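## Task

Take the cap off the marker whose cap is blue, while the second marker keeps its cap fully seated. Every marker and cap must finish resting on the desk. Release everything and move the hands away afterwards. The robot must not topple or be left leaning, or the task fails.

## Robot and tools

ROBOT. A LinearBot: a base that can drive in any direction, with a column roughly 1.75 m high. A carriage slides along that column over 1.0 m of travel (lift_m) and holds two identical six-joint arms, left and right, each ending in a two-finger gripper. Arm bases sit near 0.57 m plus lift_m above the floor, and carriage parts hang some 0.15 m lower. A hand can reach 0.78 m from its shoulder but only about 0.38 m below the arm base. The hand is about 0.16 m long and 0.1 m wide (0.14 m when open). Parked joints 1 to 6 are 0, 0.05, 0.05, 1.45, 0, 0; parked, the robot is about 0.95 m wide by 0.7 m long. The wheel motors are strong (7 N m).

CAMERAS. carriage_camera is mounted on the carriage, facing forward and tilted about 20 degrees down. left_wrist_camera and right_wrist_camera look out past each hand's fingertips. All images are 504x504 pixels.

FRAMES. Base frame: origin on the floor below the base centre, x forward, y left, z up, metres. left_hand and right_hand report the point between each hand's finger pads in this frame, and quat_wxyz gives the hand's orientation: hand z runs along the fingers, and the fingers open along hand y. An upward-pointing hand with joints 1, 5, 6 at 0 reads (1, 0, 0, 0). The odometry frame is the base frame as it was when the scene began; base_odometry comes from wheel turns only, so slipping shows up as travel, and its heading (left positive) runs from -3.142 to 3.142. Hand readings can be off, more so at long reach.

execute_actions. Argument actions: a list holding one action, or none (empty just reports). An action may contain base, joints, or both; their motions start together. base is relative to where the base last reported itself and takes exactly one key: translate_m (metres, forward positive, -2 to 2), strafe_m (metres, left positive, -2 to 2) or rotate_rad (radians, counter-clockwise positive, -6.3 to 6.3). joints is one dictionary covering both arms and the lift, keyed by joint name, and every value is an absolute target, not an offset: lift_m 0 to 1 m; left_joint1_rad -2.617 to 3.054 (swing about vertical, 0 forward, positive left); left_joint2_rad 0 to 3.141 (shoulder: 0 upper arm level backward, 1.57 vertical, 3.14 level forward); left_joint3_rad 0 to 3.141 (elbow, 0 folded, 3.14 straight); left_joint4_rad -1.57 to 1.57 (wrist pitch, positive lifts fingertips); left_joint5_rad -1.57 to 1.57 (wrist yaw, positive swings fingertips to the right, opposite to joint 1); left_joint6_rad -2.094 to 2.094 (roll around the finger axis, positive clockwise viewed from the forearm); left_gripper_m 0 to 0.093 m pad gap. The right_ names have the same ranges and meanings. Done tolerances: lift 0.004, joint1 0.02, joints 2 and 3 0.055, joint4 0.04, joints 5 and 6 0.02, gripper 0.004. One action runs at most 15 s. Unknown keys or out-of-range values make the whole call refused with no motion. Omitted joints or base may still be pushing toward earlier targets without status showing it. cameras: list of camera names or all; null or omitted gives all, [] gives none.

wait: seconds, 0 to 10; nothing new is commanded, and it reports like an empty action. zoom_image: camera plus region [x0, y0, x1, y1] in pixels of that camera's latest full image, origin top-left, at most 504 by 504. finished_scene: scene number (1 or 2); it is final, and the goal must hold at that moment.

RESULTS. base_status and joint_status describe how each commanded motion ended: done (for the base, wheels turned the full amount even if slipping), off_target (resting away from target, maybe still pushing), contact_stop or time_out (target dropped, holding in place). "joint command not followed" with a cause line means an arm's targets were held back, usually because links would come within millimetres of each other; the gripper part still runs, and withheld joints show not_followed and may be retried later. To untangle, move only the withheld arm clear first, then the other in a later call. on_its_own covers what was not commanded; "held at" is a target, not a position. motor_effort gives percent of maximum, with the bracketed peak for the last action; readings are biased and noisy. A falling lift effort while lowering means a hand is resting on something. drive_wheels staying high at rest means the base is pressing on something. A holding gripper normally says off_target. "ARM HIT" means an arm struck the robot. MOTOR HOT appears from 75 °C; at 90 °C an arm is paused 10 s, and at 100 °C it goes limp and drops; faults appear as OVER-TEMPERATURE FAULT, and affected keys say limit_stop_at_motor_heat, so resend them. Outstretched arms heat quickly, even empty. If a result reports a stop, the remaining calls in that reply are skipped.

CAUTIONS. Arms and grippers have no contact stop: a blocked arm keeps pressing and snaps to target when freed. Base and lift stops arrive late or not at all, and the base may roll about 0.3 m after an arm touches something. After a blocked drive, back off about 0.2 m (or turn back), again if still pressed. The column can strike a table edge the base slides under; reversing into one can tip the robot. Tipping risk grows with a high carriage, stretched arms, loads and pulling; only images reveal a lean. Never let the arms press or slam into each other. Gripping force is about 45 to 60 N per pad. Avoid drops, slips, slams and hard pushes; the robot keeps its last command while you reason, and shorter robot motion is better.

Each tool is called after ">>>" as name([rows], argument=value, ...), one row to a line, values as JSON.

## Session

>>> execute_actions(actions=[])

Scene clock: 0.00 s.
base_odometry: x=+0.000 y=+0.000 heading=+0.000 (m, m, rad; odometry frame)
base_status: not commanded
joint_positions: lift_m=+0.298 left_joint1_rad=-0.003 left_joint2_rad=+0.057 left_joint3_rad=+0.024 left_joint4_rad=+1.422 left_joint5_rad=-0.009 left_joint6_rad=-0.047 left_gripper_m=+0.094 right_joint1_rad=-0.017 right_joint2_rad=+0.036 right_joint3_rad=+0.040 right_joint4_rad=+1.427 right_joint5_rad=+0.034 right_joint6_rad=+0.019 right_gripper_m=+0.094
joint_status: not commanded
motor_effort: lift_m=+19 drive_wheels=-3 (%)
left_hand: x=+0.3273 y=+0.3509 z=+1.2866 quat_wxyz=(+0.996, -0.006, +0.091, -0.025) (m; base frame)
right_hand: x=+0.3146 y=-0.3560 z=+1.2916 quat_wxyz=(+0.997, +0.018, +0.070, +0.000) (m; base frame)
pictures: carriage_camera, left_wrist_camera, right_wrist_camera
Images, in order (width x height): carriage_camera 504x504, left_wrist_camera 504x504, right_wrist_camera 504x504.

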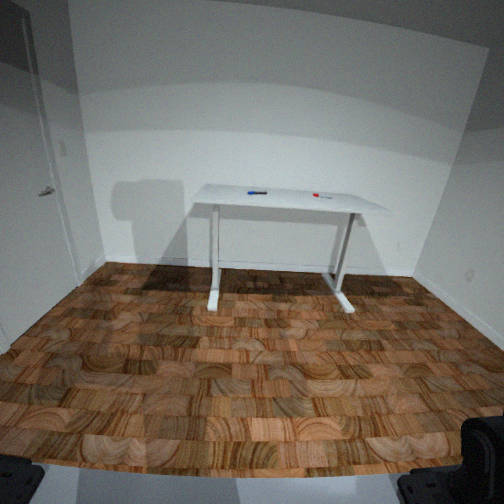

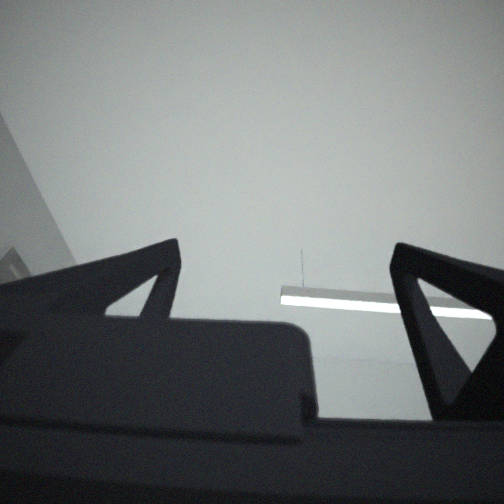

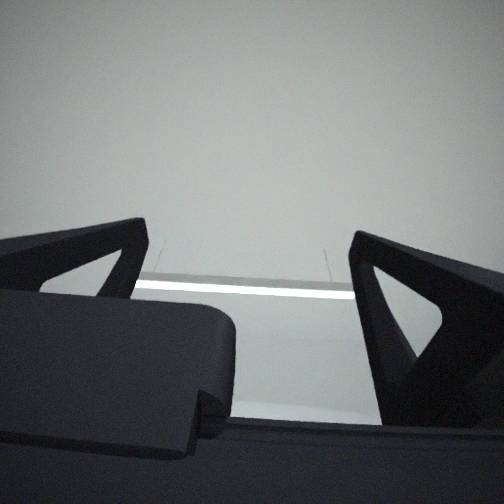

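>>> execute_actions([
  {"base":{"translate_m":1.1},"joints":{"lift_m":0.65}},
], cameras=["carriage_camera"])

Scene clock: 9.93 s.
base_odometry: x=+1.100 y=+0.000 heading=+0.000 (m, m, rad; odometry frame)
base_status: done
joint_positions: lift_m=+0.650 left_joint1_rad=-0.003 left_joint2_rad=+0.057 left_joint3_rad=+0.024 left_joint4_rad=+1.420 left_joint5_rad=-0.009 left_joint6_rad=-0.047 left_gripper_m=+0.094 right_joint1_rad=-0.017 right_joint2_rad=+0.036 right_joint3_rad=+0.040 right_joint4_rad=+1.426 right_joint5_rad=+0.034 right_joint6_rad=+0.019 right_gripper_m=+0.094
joint_status: all done
motor_effort: lift_m=+21(26) drive_wheels=-1(18) (%)
left_hand: x=+0.3276 y=+0.3509 z=+1.6381 quat_wxyz=(+0.995, -0.006, +0.092, -0.025) (m; base frame)
right_hand: x=+0.3148 y=-0.3560 z=+1.6432 quat_wxyz=(+0.997, +0.018, +0.070, +0.000) (m; base frame)
pictures: carriage_camera
Images, in order (width x height): carriage_camera 504x504.

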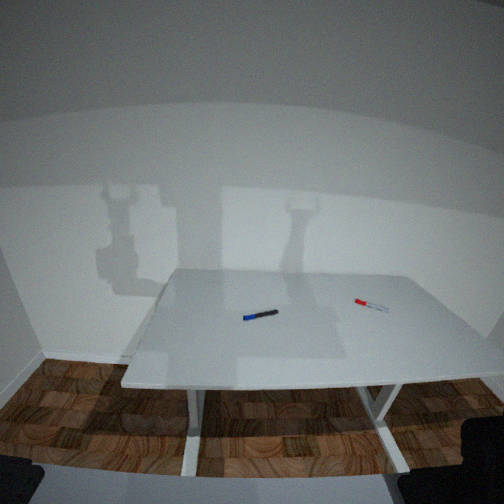

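>>> execute_actions([
  {"joints":{"left_joint1_rad":-0.5,"left_joint2_rad":1.8,"left_joint3_rad":1.4,"left_joint4_rad":-1.17,"right_joint1_rad":0.5,"right_joint2_rad":1.8,"right_joint3_rad":1.4,"right_joint4_rad":-1.17}},
])

Scene clock: 20.90 s.
base_odometry: x=+1.100 y=+0.000 heading=+0.000 (m, m, rad; odometry frame)
base_status: not commanded
joint_positions: lift_m=+0.650 left_joint1_rad=-0.495 left_joint2_rad=+1.802 left_joint3_rad=+1.374 left_joint4_rad=-1.167 left_joint5_rad=-0.009 left_joint6_rad=-0.047 left_gripper_m=+0.094 right_joint1_rad=+0.496 right_joint2_rad=+1.807 right_joint3_rad=+1.363 right_joint4_rad=-1.168 right_joint5_rad=+0.034 right_joint6_rad=+0.019 right_gripper_m=+0.094
joint_status: all done
motor_effort: lift_m=+21(21) drive_wheels=-1(2) (%)
left_hand: x=+0.5636 y=+0.1978 z=+1.2935 quat_wxyz=(-0.011, +0.222, +0.975, +0.008) (m; base frame)
right_hand: x=+0.5625 y=-0.2031 z=+1.2897 quat_wxyz=(-0.015, -0.237, +0.971, -0.022) (m; base frame)
pictures: carriage_camera, left_wrist_camera, right_wrist_camera
Images, in order (width x height): carriage_camera 504x504, left_wrist_camera 504x504, right_wrist_camera 504x504.

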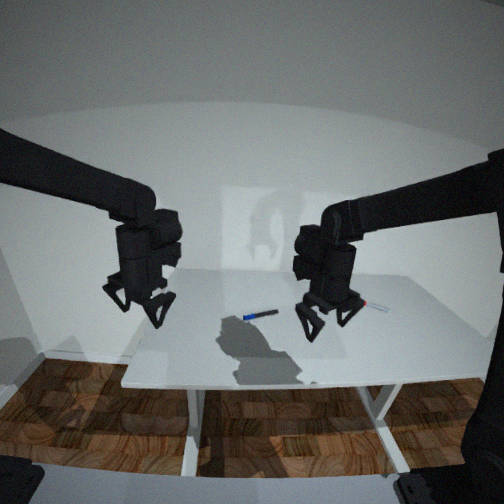

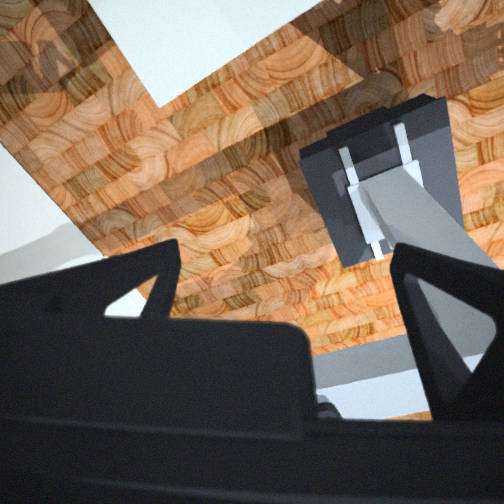

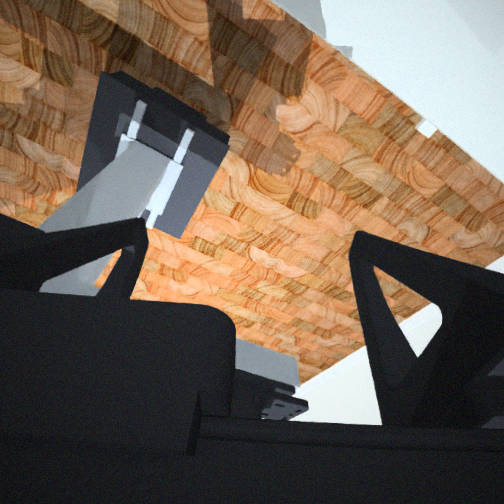

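>>> execute_actions([
  {"base":{"translate_m":0.25},"joints":{"left_joint1_rad":-0.6,"left_joint2_rad":2.7,"left_joint3_rad":2.5,"left_joint4_rad":-1.37,"left_joint6_rad":0.56,"right_joint1_rad":0.52,"right_joint2_rad":2.7,"right_joint3_rad":2.5,"right_joint4_rad":-1.37,"right_joint6_rad":-1.33}},
])

Scene clock: 43.73 s.
base_odometry: x=+1.350 y=+0.000 heading=+0.000 (m, m, rad; odometry frame)
base_status: done
joint_positions: lift_m=+0.650 left_joint1_rad=-0.576 left_joint2_rad=+2.694 left_joint3_rad=+2.476 left_joint4_rad=-1.465 left_joint5_rad=-0.028 left_joint6_rad=+0.586 left_gripper_m=+0.094 right_joint1_rad=+0.457 right_joint2_rad=+2.713 right_joint3_rad=+2.476 right_joint4_rad=-1.365 right_joint5_rad=+0.069 right_joint6_rad=-1.298 right_gripper_m=+0.094
joint_status: left_joint1_rad off_target (ended at -0.576, target -0.600); left_joint4_rad off_target (ended at -1.465, target -1.370); left_joint6_rad off_target (ended at +0.586, target +0.560); right_joint1_rad off_target (ended at +0.457, target +0.520); right_joint6_rad off_target (ended at -1.299, target -1.330); the others done
motor_effort: lift_m=+21(21) drive_wheels=-2(14) (%)
left_hand: x=+0.6868 y=+0.0905 z=+1.2051 quat_wxyz=(-0.056, +0.549, +0.834, +0.014) (m; base frame)
right_hand: x=+0.7375 y=-0.1377 z=+1.1945 quat_wxyz=(-0.029, -0.769, +0.638, -0.025) (m; base frame)
pictures: carriage_camera, left_wrist_camera, right_wrist_camera
Images, in order (width x height): carriage_camera 504x504, left_wrist_camera 504x504, right_wrist_camera 504x504.

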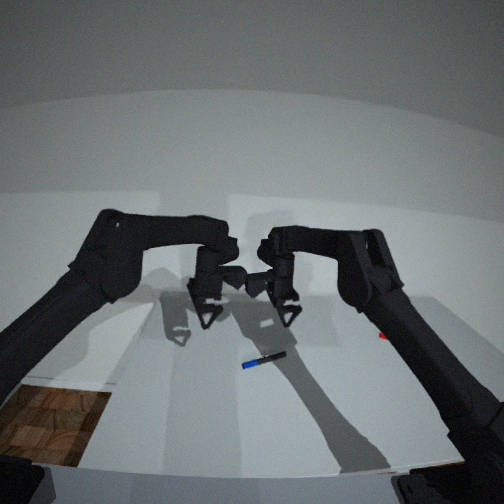

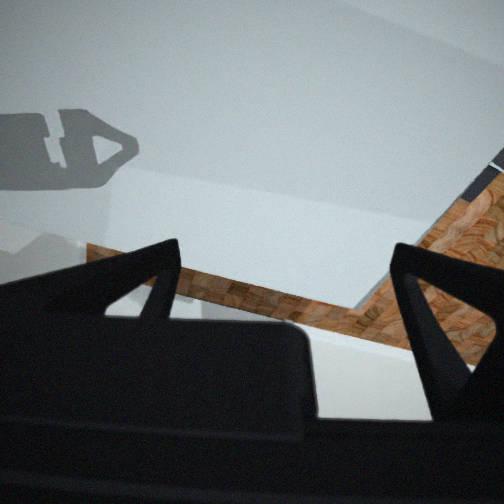

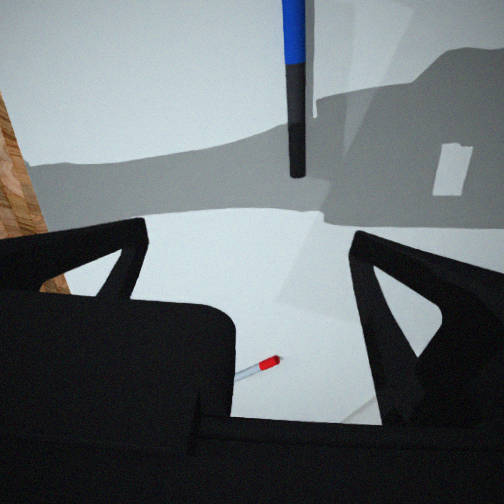

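>>> execute_actions([
  {"base":{"strafe_m":-0.035},"joints":{"left_joint1_rad":-0.3,"right_joint1_rad":0.3}},
], cameras=[])

>>> execute_actions([
  {"base":{"translate_m":-0.03},"joints":{"left_joint2_rad":2.9,"left_joint3_rad":2.9,"left_joint4_rad":-1.55,"left_joint6_rad":-2.09,"right_joint2_rad":2.9,"right_joint3_rad":2.9,"right_joint4_rad":-1.55,"right_joint6_rad":1.96}},
], cameras=[])

>>> execute_actions([
  {"joints":{"left_joint1_rad":-0.45,"right_joint1_rad":0.58,"lift_m":0.55}},
])

Scene clock: 71.17 s.
base_odometry: x=+1.350 y=-0.035 heading=+0.000 (m, m, rad; odometry frame)
base_status: done
joint_positions: lift_m=+0.650 left_joint1_rad=-0.301 left_joint2_rad=+2.694 left_joint3_rad=+2.476 left_joint4_rad=-1.374 left_joint5_rad=-0.013 left_joint6_rad=+0.566 left_gripper_m=+0.094 right_joint1_rad=+0.302 right_joint2_rad=+2.713 right_joint3_rad=+2.476 right_joint4_rad=-1.366 right_joint5_rad=+0.038 right_joint6_rad=-1.324 right_gripper_m=+0.094
joint_status: all done
on_its_own: left_joint4_rad moved +0.091 to your old target -1.370; left_joint6_rad moved -0.020 to your old target +0.560; right_joint6_rad moved -0.025 to your old target -1.330
motor_effort: lift_m=+21(21) drive_wheels=+3(22) (%)
left_hand: x=+0.7625 y=+0.2023 z=+1.2036 quat_wxyz=(-0.011, +0.420, +0.908, +0.005) (m; base frame)
right_hand: x=+0.7630 y=-0.2058 z=+1.1942 quat_wxyz=(-0.023, -0.726, +0.687, -0.009) (m; base frame)
pictures: none
No camera images: the call's "cameras" was empty. Leave "cameras" out to get every camera's image.

Scene clock: 73.57 s.
base_odometry: x=+1.320 y=-0.035 heading=+0.000 (m, m, rad; odometry frame)
base_status: done
joint_positions: lift_m=+0.650 left_joint1_rad=-0.301 left_joint2_rad=+2.895 left_joint3_rad=+2.888 left_joint4_rad=-1.547 left_joint5_rad=-0.013 left_joint6_rad=-2.084 left_gripper_m=+0.094 right_joint1_rad=+0.302 right_joint2_rad=+2.906 right_joint3_rad=+2.879 right_joint4_rad=-1.547 right_joint5_rad=+0.038 right_joint6_rad=+1.955 right_gripper_m=+0.094
joint_status: all done
motor_effort: lift_m=+21(21) drive_wheels=+2(10) (%)
left_hand: x=+0.7820 y=+0.1962 z=+1.2062 quat_wxyz=(+0.009, -0.778, +0.628, -0.005) (m; base frame)
right_hand: x=+0.7801 y=-0.2004 z=+1.1985 quat_wxyz=(+0.016, +0.735, +0.677, -0.010) (m; base frame)
pictures: none
No camera images: the call's "cameras" was empty. Leave "cameras" out to get every camera's image.

Scene clock: 74.73 s.
base_odometry: x=+1.320 y=-0.035 heading=+0.000 (m, m, rad; odometry frame)
base_status: not commanded
joint_positions: lift_m=+0.550 left_joint1_rad=-0.450 left_joint2_rad=+2.906 left_joint3_rad=+2.888 left_joint4_rad=-1.549 left_joint5_rad=-0.007 left_joint6_rad=-2.084 left_gripper_m=+0.094 right_joint1_rad=+0.576 right_joint2_rad=+2.915 right_joint3_rad=+2.879 right_joint4_rad=-1.548 right_joint5_rad=+0.030 right_joint6_rad=+1.955 right_gripper_m=+0.094
joint_status: all done
motor_effort: lift_m=+17(17) drive_wheels=+2(3) (%)
left_hand: x=+0.7517 y=+0.1229 z=+1.1013 quat_wxyz=(+0.004, -0.729, +0.684, -0.001) (m; base frame)
right_hand: x=+0.7192 y=-0.0698 z=+1.0948 quat_wxyz=(+0.012, +0.636, +0.772, -0.010) (m; base frame)
pictures: carriage_camera, left_wrist_camera, right_wrist_camera
Images, in order (width x height): carriage_camera 504x504, left_wrist_camera 504x504, right_wrist_camera 504x504.

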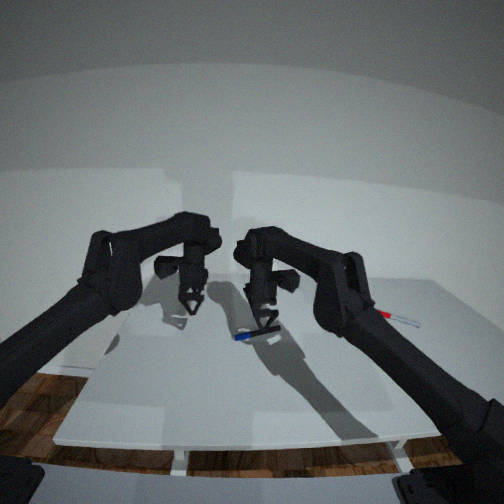

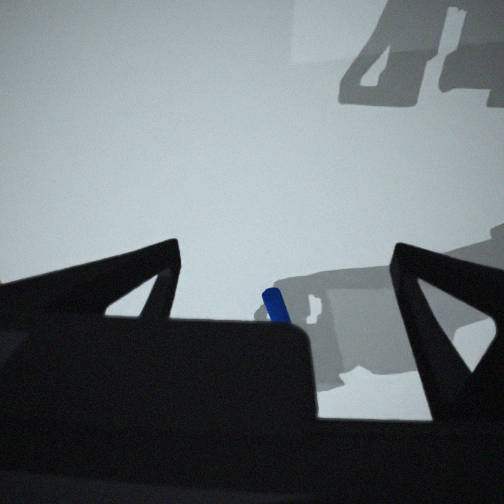

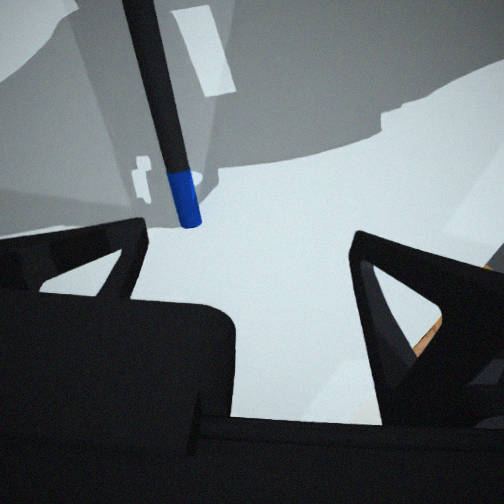

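>>> execute_actions([
  {"base":{"translate_m":0.05},"joints":{"lift_m":0.5}},
])

Scene clock: 89.57 s.
base_odometry: x=+1.370 y=-0.035 heading=+0.000 (m, m, rad; odometry frame)
base_status: done
joint_positions: lift_m=+0.500 left_joint1_rad=-0.450 left_joint2_rad=+2.907 left_joint3_rad=+2.888 left_joint4_rad=-1.551 left_joint5_rad=-0.007 left_joint6_rad=-2.084 left_gripper_m=+0.094 right_joint1_rad=+0.577 right_joint2_rad=+2.917 right_joint3_rad=+2.879 right_joint4_rad=-1.551 right_joint5_rad=+0.030 right_joint6_rad=+1.955 right_gripper_m=+0.094
joint_status: all done
motor_effort: lift_m=+17(16) drive_wheels=-9(16) (%)
left_hand: x=+0.7510 y=+0.1230 z=+1.0508 quat_wxyz=(+0.003, -0.729, +0.685, +0.000) (m; base frame)
right_hand: x=+0.7181 y=-0.0700 z=+1.0438 quat_wxyz=(+0.012, +0.635, +0.772, -0.013) (m; base frame)
pictures: carriage_camera, left_wrist_camera, right_wrist_camera
Images, in order (width x height): carriage_camera 504x504, left_wrist_camera 504x504, right_wrist_camera 504x504.

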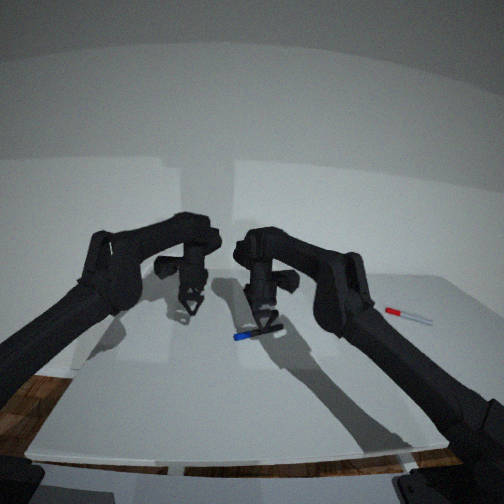

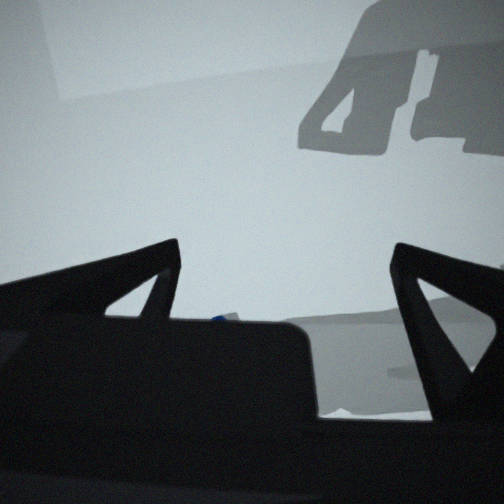

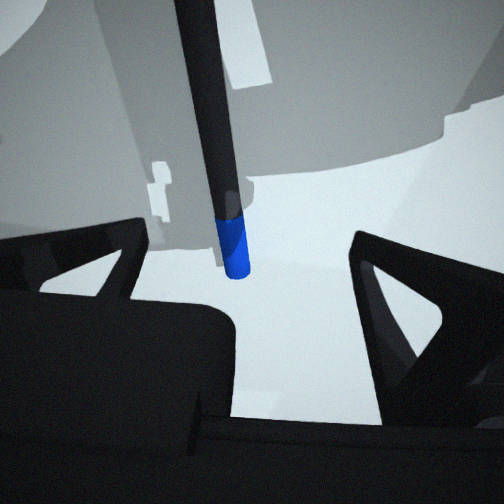

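>>> execute_actions([
  {"joints":{"lift_m":0.46,"right_joint1_rad":0.52,"right_joint6_rad":1.9}},
])

Scene clock: 93.87 s.
base_odometry: x=+1.370 y=-0.035 heading=+0.000 (m, m, rad; odometry frame)
base_status: not commanded
joint_positions: lift_m=+0.460 left_joint1_rad=-0.450 left_joint2_rad=+2.907 left_joint3_rad=+2.888 left_joint4_rad=-1.550 left_joint5_rad=-0.007 left_joint6_rad=-2.084 left_gripper_m=+0.094 right_joint1_rad=+0.514 right_joint2_rad=+2.916 right_joint3_rad=+2.879 right_joint4_rad=-1.550 right_joint5_rad=+0.032 right_joint6_rad=+1.904 right_gripper_m=+0.094
joint_status: all done
motor_effort: lift_m=+17(15) drive_wheels=-8(9) (%)
left_hand: x=+0.7512 y=+0.1229 z=+1.0109 quat_wxyz=(+0.004, -0.729, +0.685, +0.000) (m; base frame)
right_hand: x=+0.7351 y=-0.0983 z=+1.0040 quat_wxyz=(+0.012, +0.640, +0.768, -0.013) (m; base frame)
pictures: carriage_camera, left_wrist_camera, right_wrist_camera
Images, in order (width x height): carriage_camera 504x504, left_wrist_camera 504x504, right_wrist_camera 504x504.

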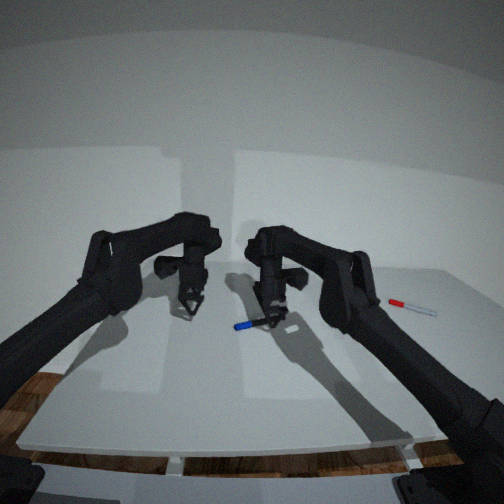

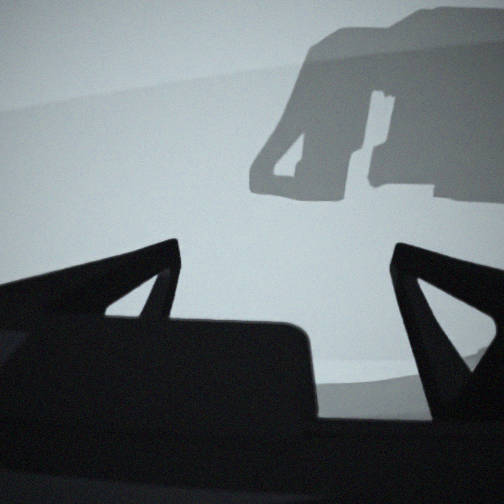

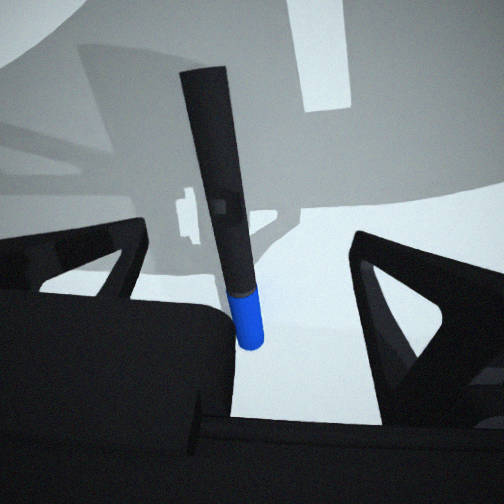

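Shadow gap closing ~50px per 4 cm; about 3 cm more.

>>> execute_actions([
  {"joints":{"lift_m":0.43}},
])

Scene clock: 97.37 s.
base_odometry: x=+1.370 y=-0.035 heading=+0.000 (m, m, rad; odometry frame)
base_status: not commanded
joint_positions: lift_m=+0.430 left_joint1_rad=-0.450 left_joint2_rad=+2.906 left_joint3_rad=+2.888 left_joint4_rad=-1.550 left_joint5_rad=-0.007 left_joint6_rad=-2.084 left_gripper_m=+0.094 right_joint1_rad=+0.514 right_joint2_rad=+2.912 right_joint3_rad=+2.879 right_joint4_rad=-1.550 right_joint5_rad=+0.032 right_joint6_rad=+1.904 right_gripper_m=+0.094
joint_status: all done
motor_effort: lift_m=+17(18) drive_wheels=-7(8) (%)
left_hand: x=+0.7513 y=+0.1229 z=+0.9814 quat_wxyz=(+0.004, -0.729, +0.685, +0.000) (m; base frame)
right_hand: x=+0.7356 y=-0.0980 z=+0.9762 quat_wxyz=(+0.013, +0.640, +0.768, -0.011) (m; base frame)
pictures: carriage_camera, left_wrist_camera, right_wrist_camera
Images, in order (width x height): carriage_camera 504x504, left_wrist_camera 504x504, right_wrist_camera 504x504.

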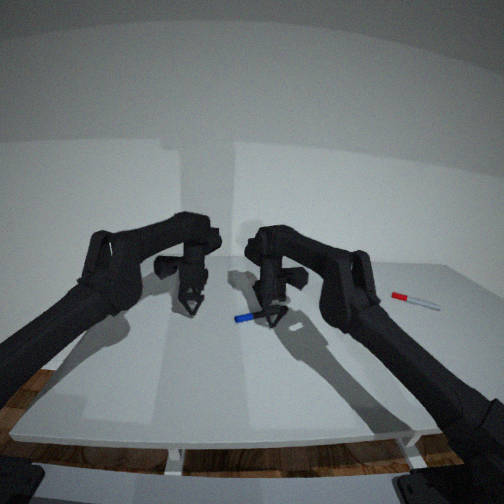

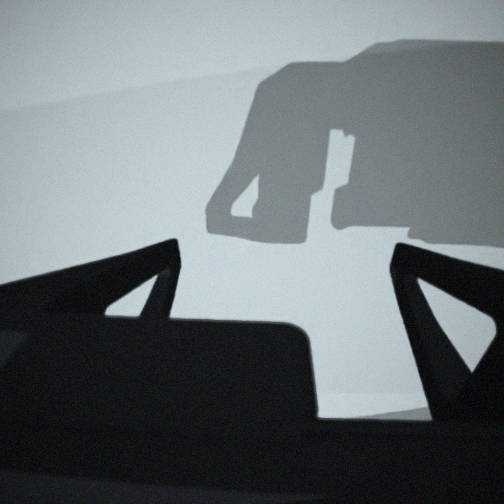

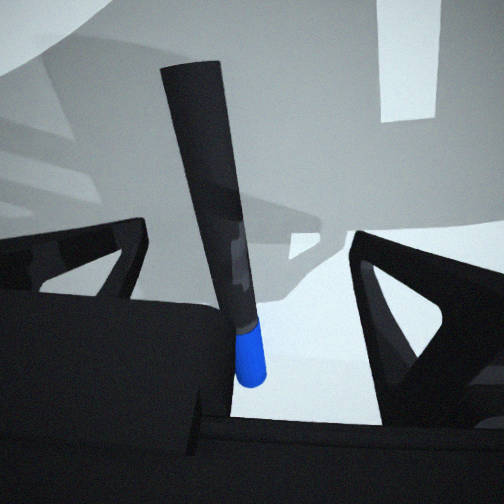

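>>> execute_actions([
  {"joints":{"right_gripper_m":0}},
], cameras=[])

>>> execute_actions([
  {"joints":{"lift_m":0.45,"right_joint1_rad":0.57,"right_joint6_rad":2.09}},
])

Scene clock: 102.47 s.
base_odometry: x=+1.370 y=-0.035 heading=+0.000 (m, m, rad; odometry frame)
base_status: not commanded
joint_positions: lift_m=+0.430 left_joint1_rad=-0.450 left_joint2_rad=+2.906 left_joint3_rad=+2.888 left_joint4_rad=-1.550 left_joint5_rad=-0.007 left_joint6_rad=-2.084 left_gripper_m=+0.094 right_joint1_rad=+0.514 right_joint2_rad=+2.912 right_joint3_rad=+2.879 right_joint4_rad=-1.551 right_joint5_rad=+0.032 right_joint6_rad=+1.904 right_gripper_m=+0.017
joint_status: right_gripper_m off_target (ended at +0.017, target +0.000)
motor_effort: lift_m=+17(17) drive_wheels=-7(7) (%)
left_hand: x=+0.7513 y=+0.1229 z=+0.9814 quat_wxyz=(+0.004, -0.729, +0.685, +0.000) (m; base frame)
right_hand: x=+0.7355 y=-0.0981 z=+0.9762 quat_wxyz=(+0.013, +0.640, +0.768, -0.012) (m; base frame)
pictures: none
No camera images: the call's "cameras" was empty. Leave "cameras" out to get every camera's image.

Scene clock: 103.27 s.
base_odometry: x=+1.370 y=-0.035 heading=+0.000 (m, m, rad; odometry frame)
base_status: not commanded
joint_positions: lift_m=+0.450 left_joint1_rad=-0.450 left_joint2_rad=+2.894 left_joint3_rad=+2.888 left_joint4_rad=-1.550 left_joint5_rad=-0.007 left_joint6_rad=-2.084 left_gripper_m=+0.094 right_joint1_rad=+0.576 right_joint2_rad=+2.906 right_joint3_rad=+2.879 right_joint4_rad=-1.551 right_joint5_rad=+0.033 right_joint6_rad=+2.085 right_gripper_m=+0.017
joint_status: all done
motor_effort: lift_m=+21(26) drive_wheels=+7(9) (%)
left_hand: x=+0.7526 y=+0.1223 z=+1.0068 quat_wxyz=(+0.006, -0.729, +0.684, -0.006) (m; base frame)
right_hand: x=+0.7201 y=-0.0703 z=+0.9989 quat_wxyz=(+0.015, +0.685, +0.728, -0.007) (m; base frame)
pictures: carriage_camera, left_wrist_camera, right_wrist_camera
Images, in order (width x height): carriage_camera 504x504, left_wrist_camera 504x504, right_wrist_camera 504x504.

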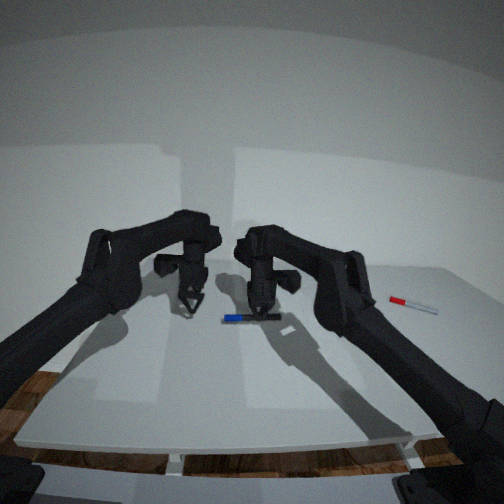

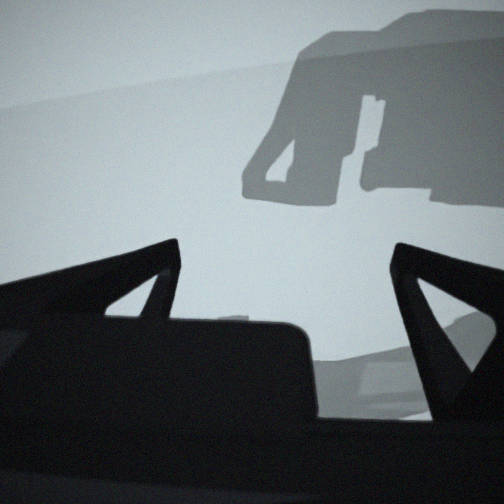

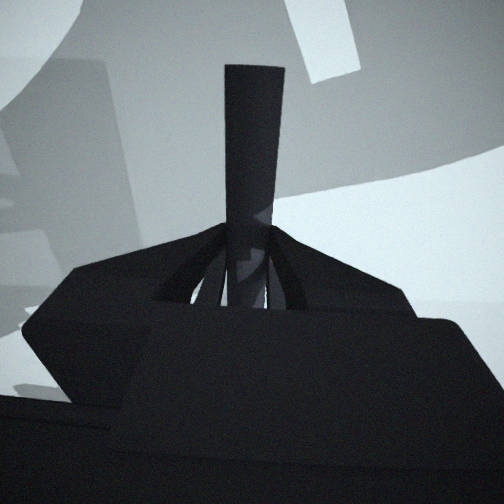

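>>> execute_actions([
  {"joints":{"left_joint4_rad":-1.25,"left_joint5_rad":0.5,"left_joint1_rad":-0.3}},
])

Scene clock: 111.87 s.
base_odometry: x=+1.370 y=-0.035 heading=+0.000 (m, m, rad; odometry frame)
base_status: not commanded
joint_positions: lift_m=+0.450 left_joint1_rad=-0.302 left_joint2_rad=+2.894 left_joint3_rad=+2.888 left_joint4_rad=-1.251 left_joint5_rad=+0.492 left_joint6_rad=-2.084 left_gripper_m=+0.094 right_joint1_rad=+0.576 right_joint2_rad=+2.906 right_joint3_rad=+2.879 right_joint4_rad=-1.551 right_joint5_rad=+0.033 right_joint6_rad=+2.085 right_gripper_m=+0.017
joint_status: all done
motor_effort: lift_m=+21(21) drive_wheels=+7(7) (%)
left_hand: x=+0.8195 y=+0.0964 z=+1.0382 quat_wxyz=(-0.168, -0.721, +0.632, -0.230) (m; base frame)
right_hand: x=+0.7201 y=-0.0703 z=+0.9989 quat_wxyz=(+0.015, +0.685, +0.728, -0.007) (m; base frame)
pictures: carriage_camera, left_wrist_camera, right_wrist_camera
Images, in order (width x height): carriage_camera 504x504, left_wrist_camera 504x504, right_wrist_camera 504x504.

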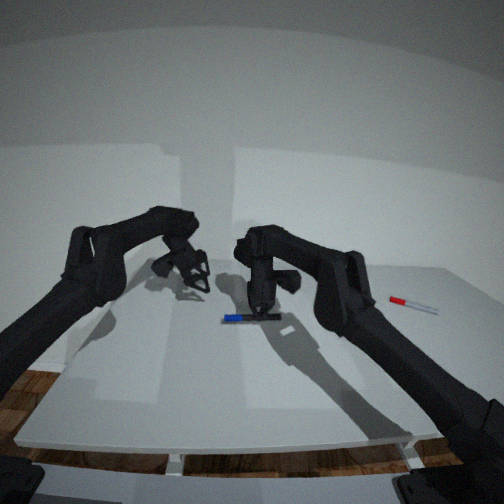

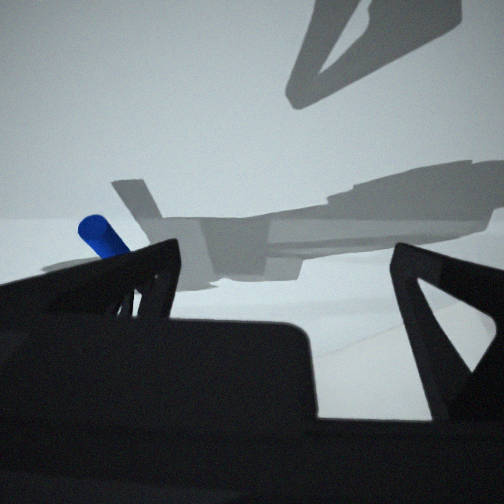

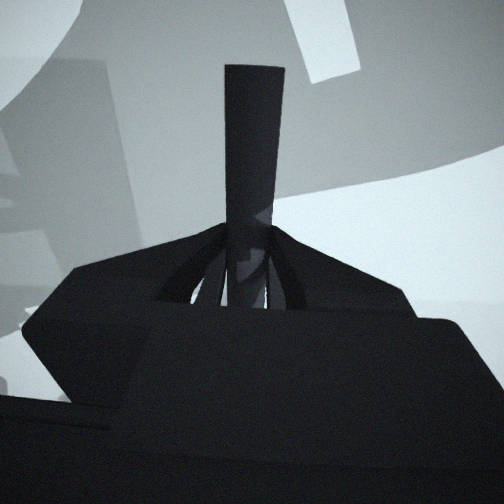

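>>> execute_actions([
  {"joints":{"left_joint2_rad":2.65,"left_joint3_rad":2.26,"left_joint4_rad":-0.86,"left_joint1_rad":-0.4}},
])

Scene clock: 122.93 s.
base_odometry: x=+1.370 y=-0.035 heading=+0.000 (m, m, rad; odometry frame)
base_status: not commanded
joint_positions: lift_m=+0.450 left_joint1_rad=-0.403 left_joint2_rad=+2.660 left_joint3_rad=+2.264 left_joint4_rad=-0.866 left_joint5_rad=+0.500 left_joint6_rad=-2.084 left_gripper_m=+0.094 right_joint1_rad=+0.576 right_joint2_rad=+2.906 right_joint3_rad=+2.879 right_joint4_rad=-1.551 right_joint5_rad=+0.033 right_joint6_rad=+2.085 right_gripper_m=+0.017
joint_status: all done
motor_effort: lift_m=+21(21) drive_wheels=+7(7) (%)
left_hand: x=+0.7728 y=+0.0498 z=+0.9982 quat_wxyz=(-0.184, -0.688, +0.667, -0.220) (m; base frame)
right_hand: x=+0.7201 y=-0.0703 z=+0.9989 quat_wxyz=(+0.015, +0.685, +0.728, -0.007) (m; base frame)
pictures: carriage_camera, left_wrist_camera, right_wrist_camera
Images, in order (width x height): carriage_camera 504x504, left_wrist_camera 504x504, right_wrist_camera 504x504.

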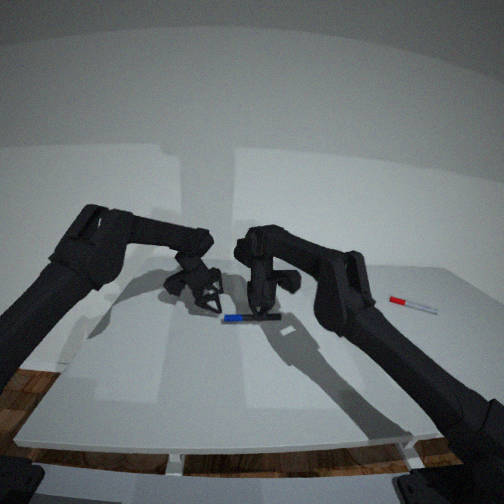

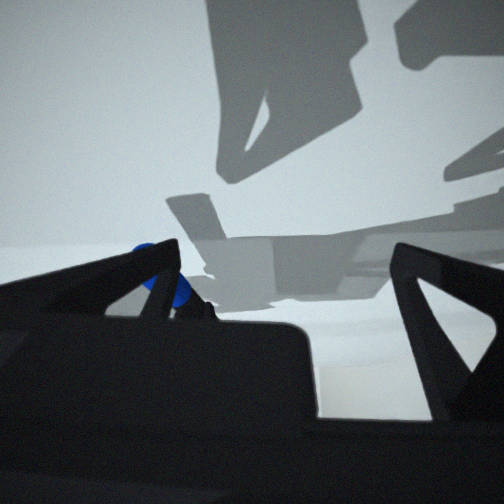

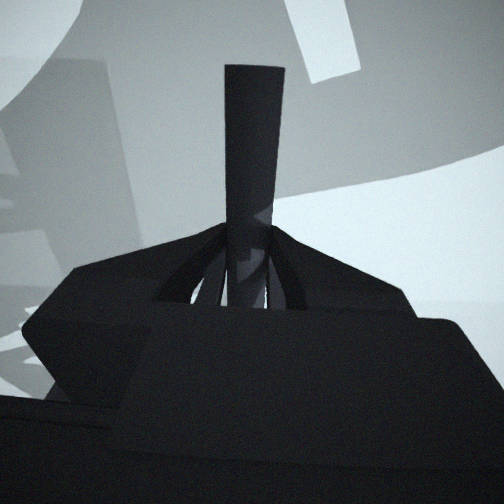

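>>> execute_actions([
  {"joints":{"left_joint2_rad":2.42,"left_joint3_rad":1.81,"left_joint4_rad":-0.64}},
])

Scene clock: 130.07 s.
base_odometry: x=+1.370 y=-0.035 heading=+0.000 (m, m, rad; odometry frame)
base_status: not commanded
joint_positions: lift_m=+0.450 left_joint1_rad=-0.403 left_joint2_rad=+2.425 left_joint3_rad=+1.818 left_joint4_rad=-0.644 left_joint5_rad=+0.500 left_joint6_rad=-2.084 left_gripper_m=+0.094 right_joint1_rad=+0.576 right_joint2_rad=+2.906 right_joint3_rad=+2.879 right_joint4_rad=-1.551 right_joint5_rad=+0.033 right_joint6_rad=+2.085 right_gripper_m=+0.017
joint_status: all done
motor_effort: lift_m=+21(21) drive_wheels=-7(7) (%)
left_hand: x=+0.7302 y=+0.0679 z=+0.9986 quat_wxyz=(-0.182, -0.686, +0.667, -0.224) (m; base frame)
right_hand: x=+0.7201 y=-0.0703 z=+0.9989 quat_wxyz=(+0.015, +0.685, +0.728, -0.007) (m; base frame)
pictures: carriage_camera, left_wrist_camera, right_wrist_camera
Images, in order (width x height): carriage_camera 504x504, left_wrist_camera 504x504, right_wrist_camera 504x504.

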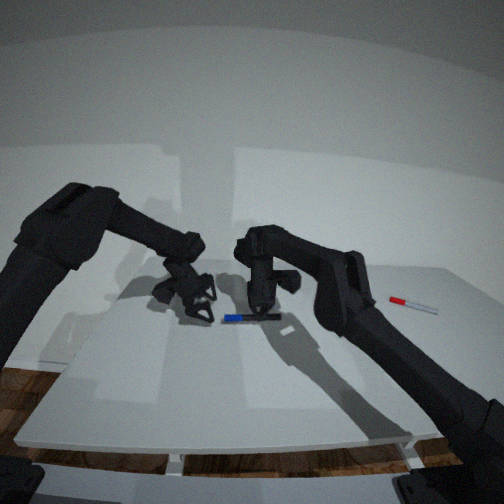

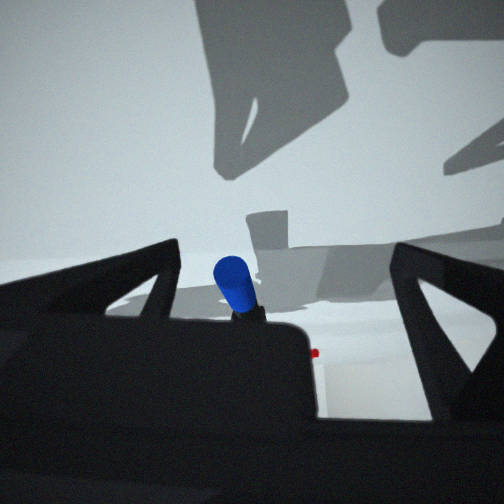

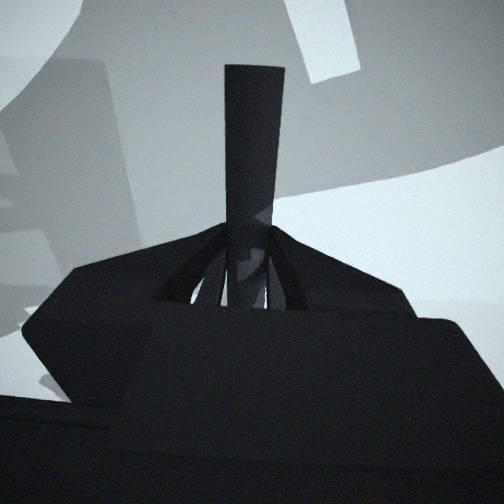

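>>> execute_actions([
  {"joints":{"left_joint1_rad":-0.515,"left_joint2_rad":2.48,"left_joint3_rad":1.93,"left_joint4_rad":-0.70}},
])

Scene clock: 135.63 s.
base_odometry: x=+1.370 y=-0.035 heading=+0.000 (m, m, rad; odometry frame)
base_status: not commanded
joint_positions: lift_m=+0.450 left_joint1_rad=-0.519 left_joint2_rad=+2.478 left_joint3_rad=+1.915 left_joint4_rad=-0.696 left_joint5_rad=+0.502 left_joint6_rad=-2.084 left_gripper_m=+0.094 right_joint1_rad=+0.574 right_joint2_rad=+2.906 right_joint3_rad=+2.879 right_joint4_rad=-1.551 right_joint5_rad=+0.033 right_joint6_rad=+2.085 right_gripper_m=+0.017
joint_status: all done
motor_effort: lift_m=+21(21) drive_wheels=-7(8) (%)
left_hand: x=+0.7040 y=+0.0119 z=+0.9981 quat_wxyz=(-0.196, -0.647, +0.706, -0.210) (m; base frame)
right_hand: x=+0.7204 y=-0.0709 z=+0.9989 quat_wxyz=(+0.015, +0.685, +0.728, -0.007) (m; base frame)
pictures: carriage_camera, left_wrist_camera, right_wrist_camera
Images, in order (width x height): carriage_camera 504x504, left_wrist_camera 504x504, right_wrist_camera 504x504.

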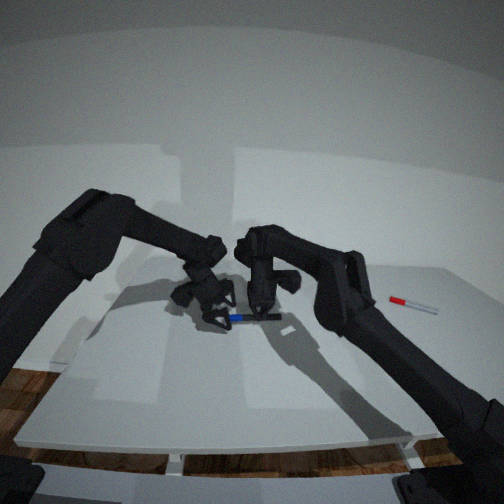

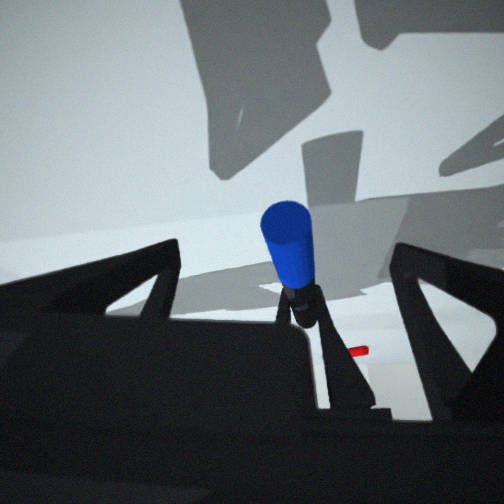

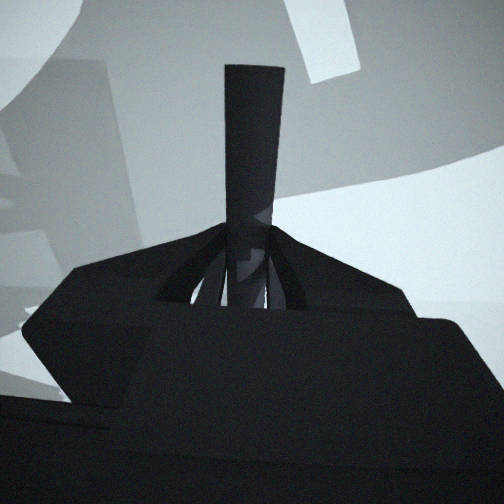

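>>> execute_actions([
  {"joints":{"left_joint1_rad":-0.545,"left_joint2_rad":2.53,"left_joint3_rad":1.99,"left_joint4_rad":-0.71}},
])

>>> execute_actions([
  {"joints":{"left_gripper_m":0}},
])

Scene clock: 140.50 s.
base_odometry: x=+1.370 y=-0.035 heading=+0.000 (m, m, rad; odometry frame)
base_status: not commanded
joint_positions: lift_m=+0.450 left_joint1_rad=-0.527 left_joint2_rad=+2.492 left_joint3_rad=+1.939 left_joint4_rad=-0.704 left_joint5_rad=+0.503 left_joint6_rad=-2.080 left_gripper_m=+0.094 right_joint1_rad=+0.572 right_joint2_rad=+2.906 right_joint3_rad=+2.879 right_joint4_rad=-1.551 right_joint5_rad=+0.033 right_joint6_rad=+2.085 right_gripper_m=+0.017
joint_status: left_joint1_rad not_followed (moved -0.008 of -0.026); left_joint2_rad not_followed (moved +0.014 of +0.052); left_joint3_rad not_followed (moved +0.024 of +0.075); left_joint4_rad not_followed (moved -0.008 of -0.014)
motor_effort: lift_m=+21(21) drive_wheels=-8(8) (%)
left_hand: x=+0.7042 y=+0.0067 z=+0.9976 quat_wxyz=(-0.197, -0.643, +0.709, -0.211) (m; base frame)
right_hand: x=+0.7211 y=-0.0721 z=+0.9989 quat_wxyz=(+0.015, +0.686, +0.727, -0.007) (m; base frame)
pictures: carriage_camera, left_wrist_camera, right_wrist_camera
joint command not followed: on one or more control steps a check withheld the commanded joint targets of the left arm, and it was not sent them on those steps. On the call's last step the targets were still withheld.
cause: the commanded joint targets would bring a part of the robot too close to another arm (this arm's wrist (the part past joint 4) and the other arm's wrist (the part past joint 4)); next, command targets that bring no part of the robot closer to that arm.
Images, in order (width x height): carriage_camera 504x504, left_wrist_camera 504x504, right_wrist_camera 504x504.

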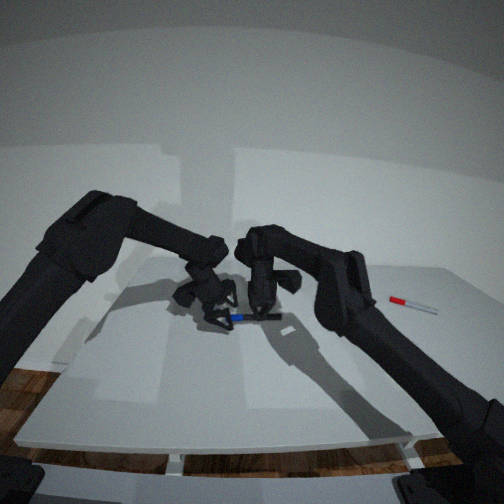

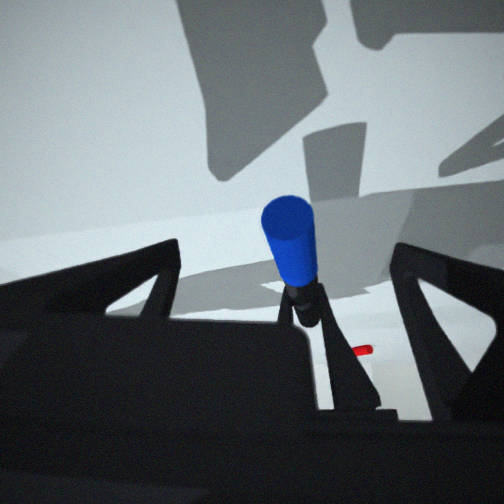

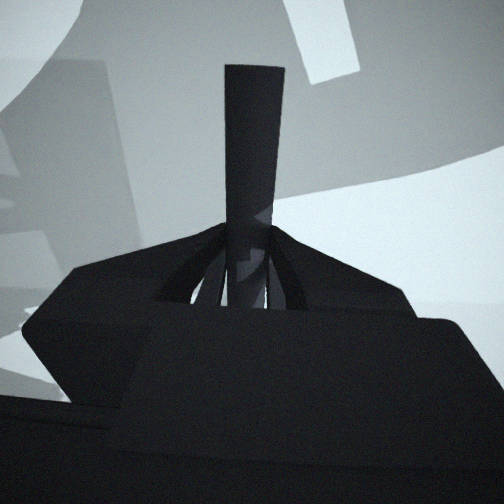

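Scene clock: 141.23 s.
base_odometry: x=+1.370 y=-0.035 heading=+0.000 (m, m, rad; odometry frame)
base_status: not commanded
joint_positions: lift_m=+0.450 left_joint1_rad=-0.526 left_joint2_rad=+2.492 left_joint3_rad=+1.939 left_joint4_rad=-0.698 left_joint5_rad=+0.501 left_joint6_rad=-2.080 left_gripper_m=+0.017 right_joint1_rad=+0.572 right_joint2_rad=+2.906 right_joint3_rad=+2.879 right_joint4_rad=-1.558 right_joint5_rad=+0.030 right_joint6_rad=+2.084 right_gripper_m=+0.017
joint_status: left_gripper_m off_target (ended at +0.017, target +0.000)
motor_effort: lift_m=+21(21) drive_wheels=-7(8) (%)
left_hand: x=+0.7056 y=+0.0066 z=+0.9979 quat_wxyz=(-0.195, -0.643, +0.710, -0.213) (m; base frame)
right_hand: x=+0.7193 y=-0.0723 z=+0.9989 quat_wxyz=(+0.013, +0.686, +0.727, -0.010) (m; base frame)
pictures: carriage_camera, left_wrist_camera, right_wrist_camera
joint command not followed: on one or more control steps a check withheld the commanded joint targets of the left arm, and it was not sent them on those steps. On the call's last step the targets were still withheld.
cause: the commanded joint targets would bring a part of the robot too close to another arm (this arm's wrist (the part past joint 4) and the other arm's wrist (the part past joint 4)); next, command targets that bring no part of the robot closer to that arm.
Images, in order (width x height): carriage_camera 504x504, left_wrist_camera 504x504, right_wrist_camera 504x504.

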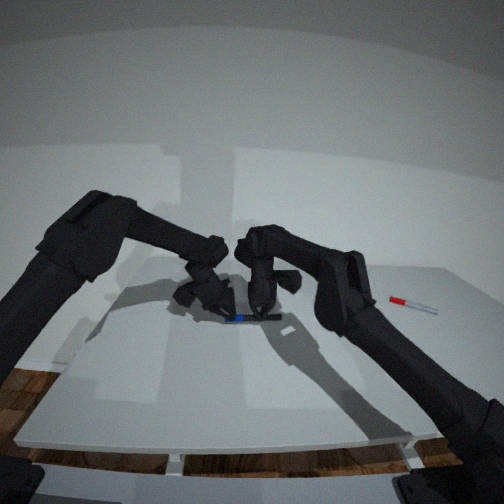

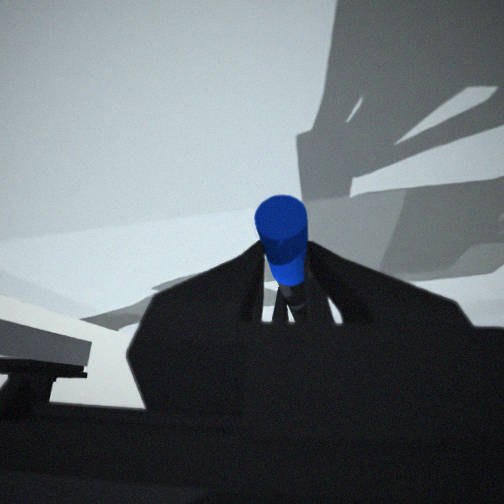

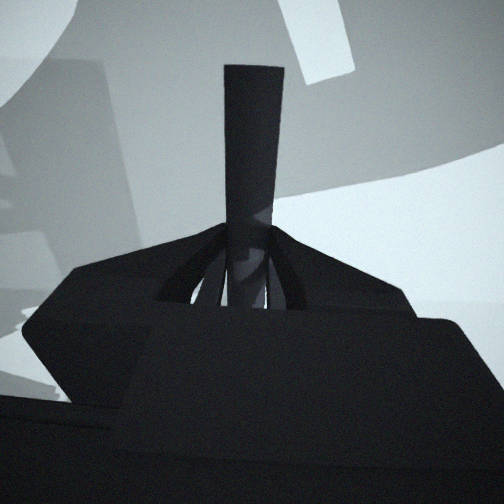

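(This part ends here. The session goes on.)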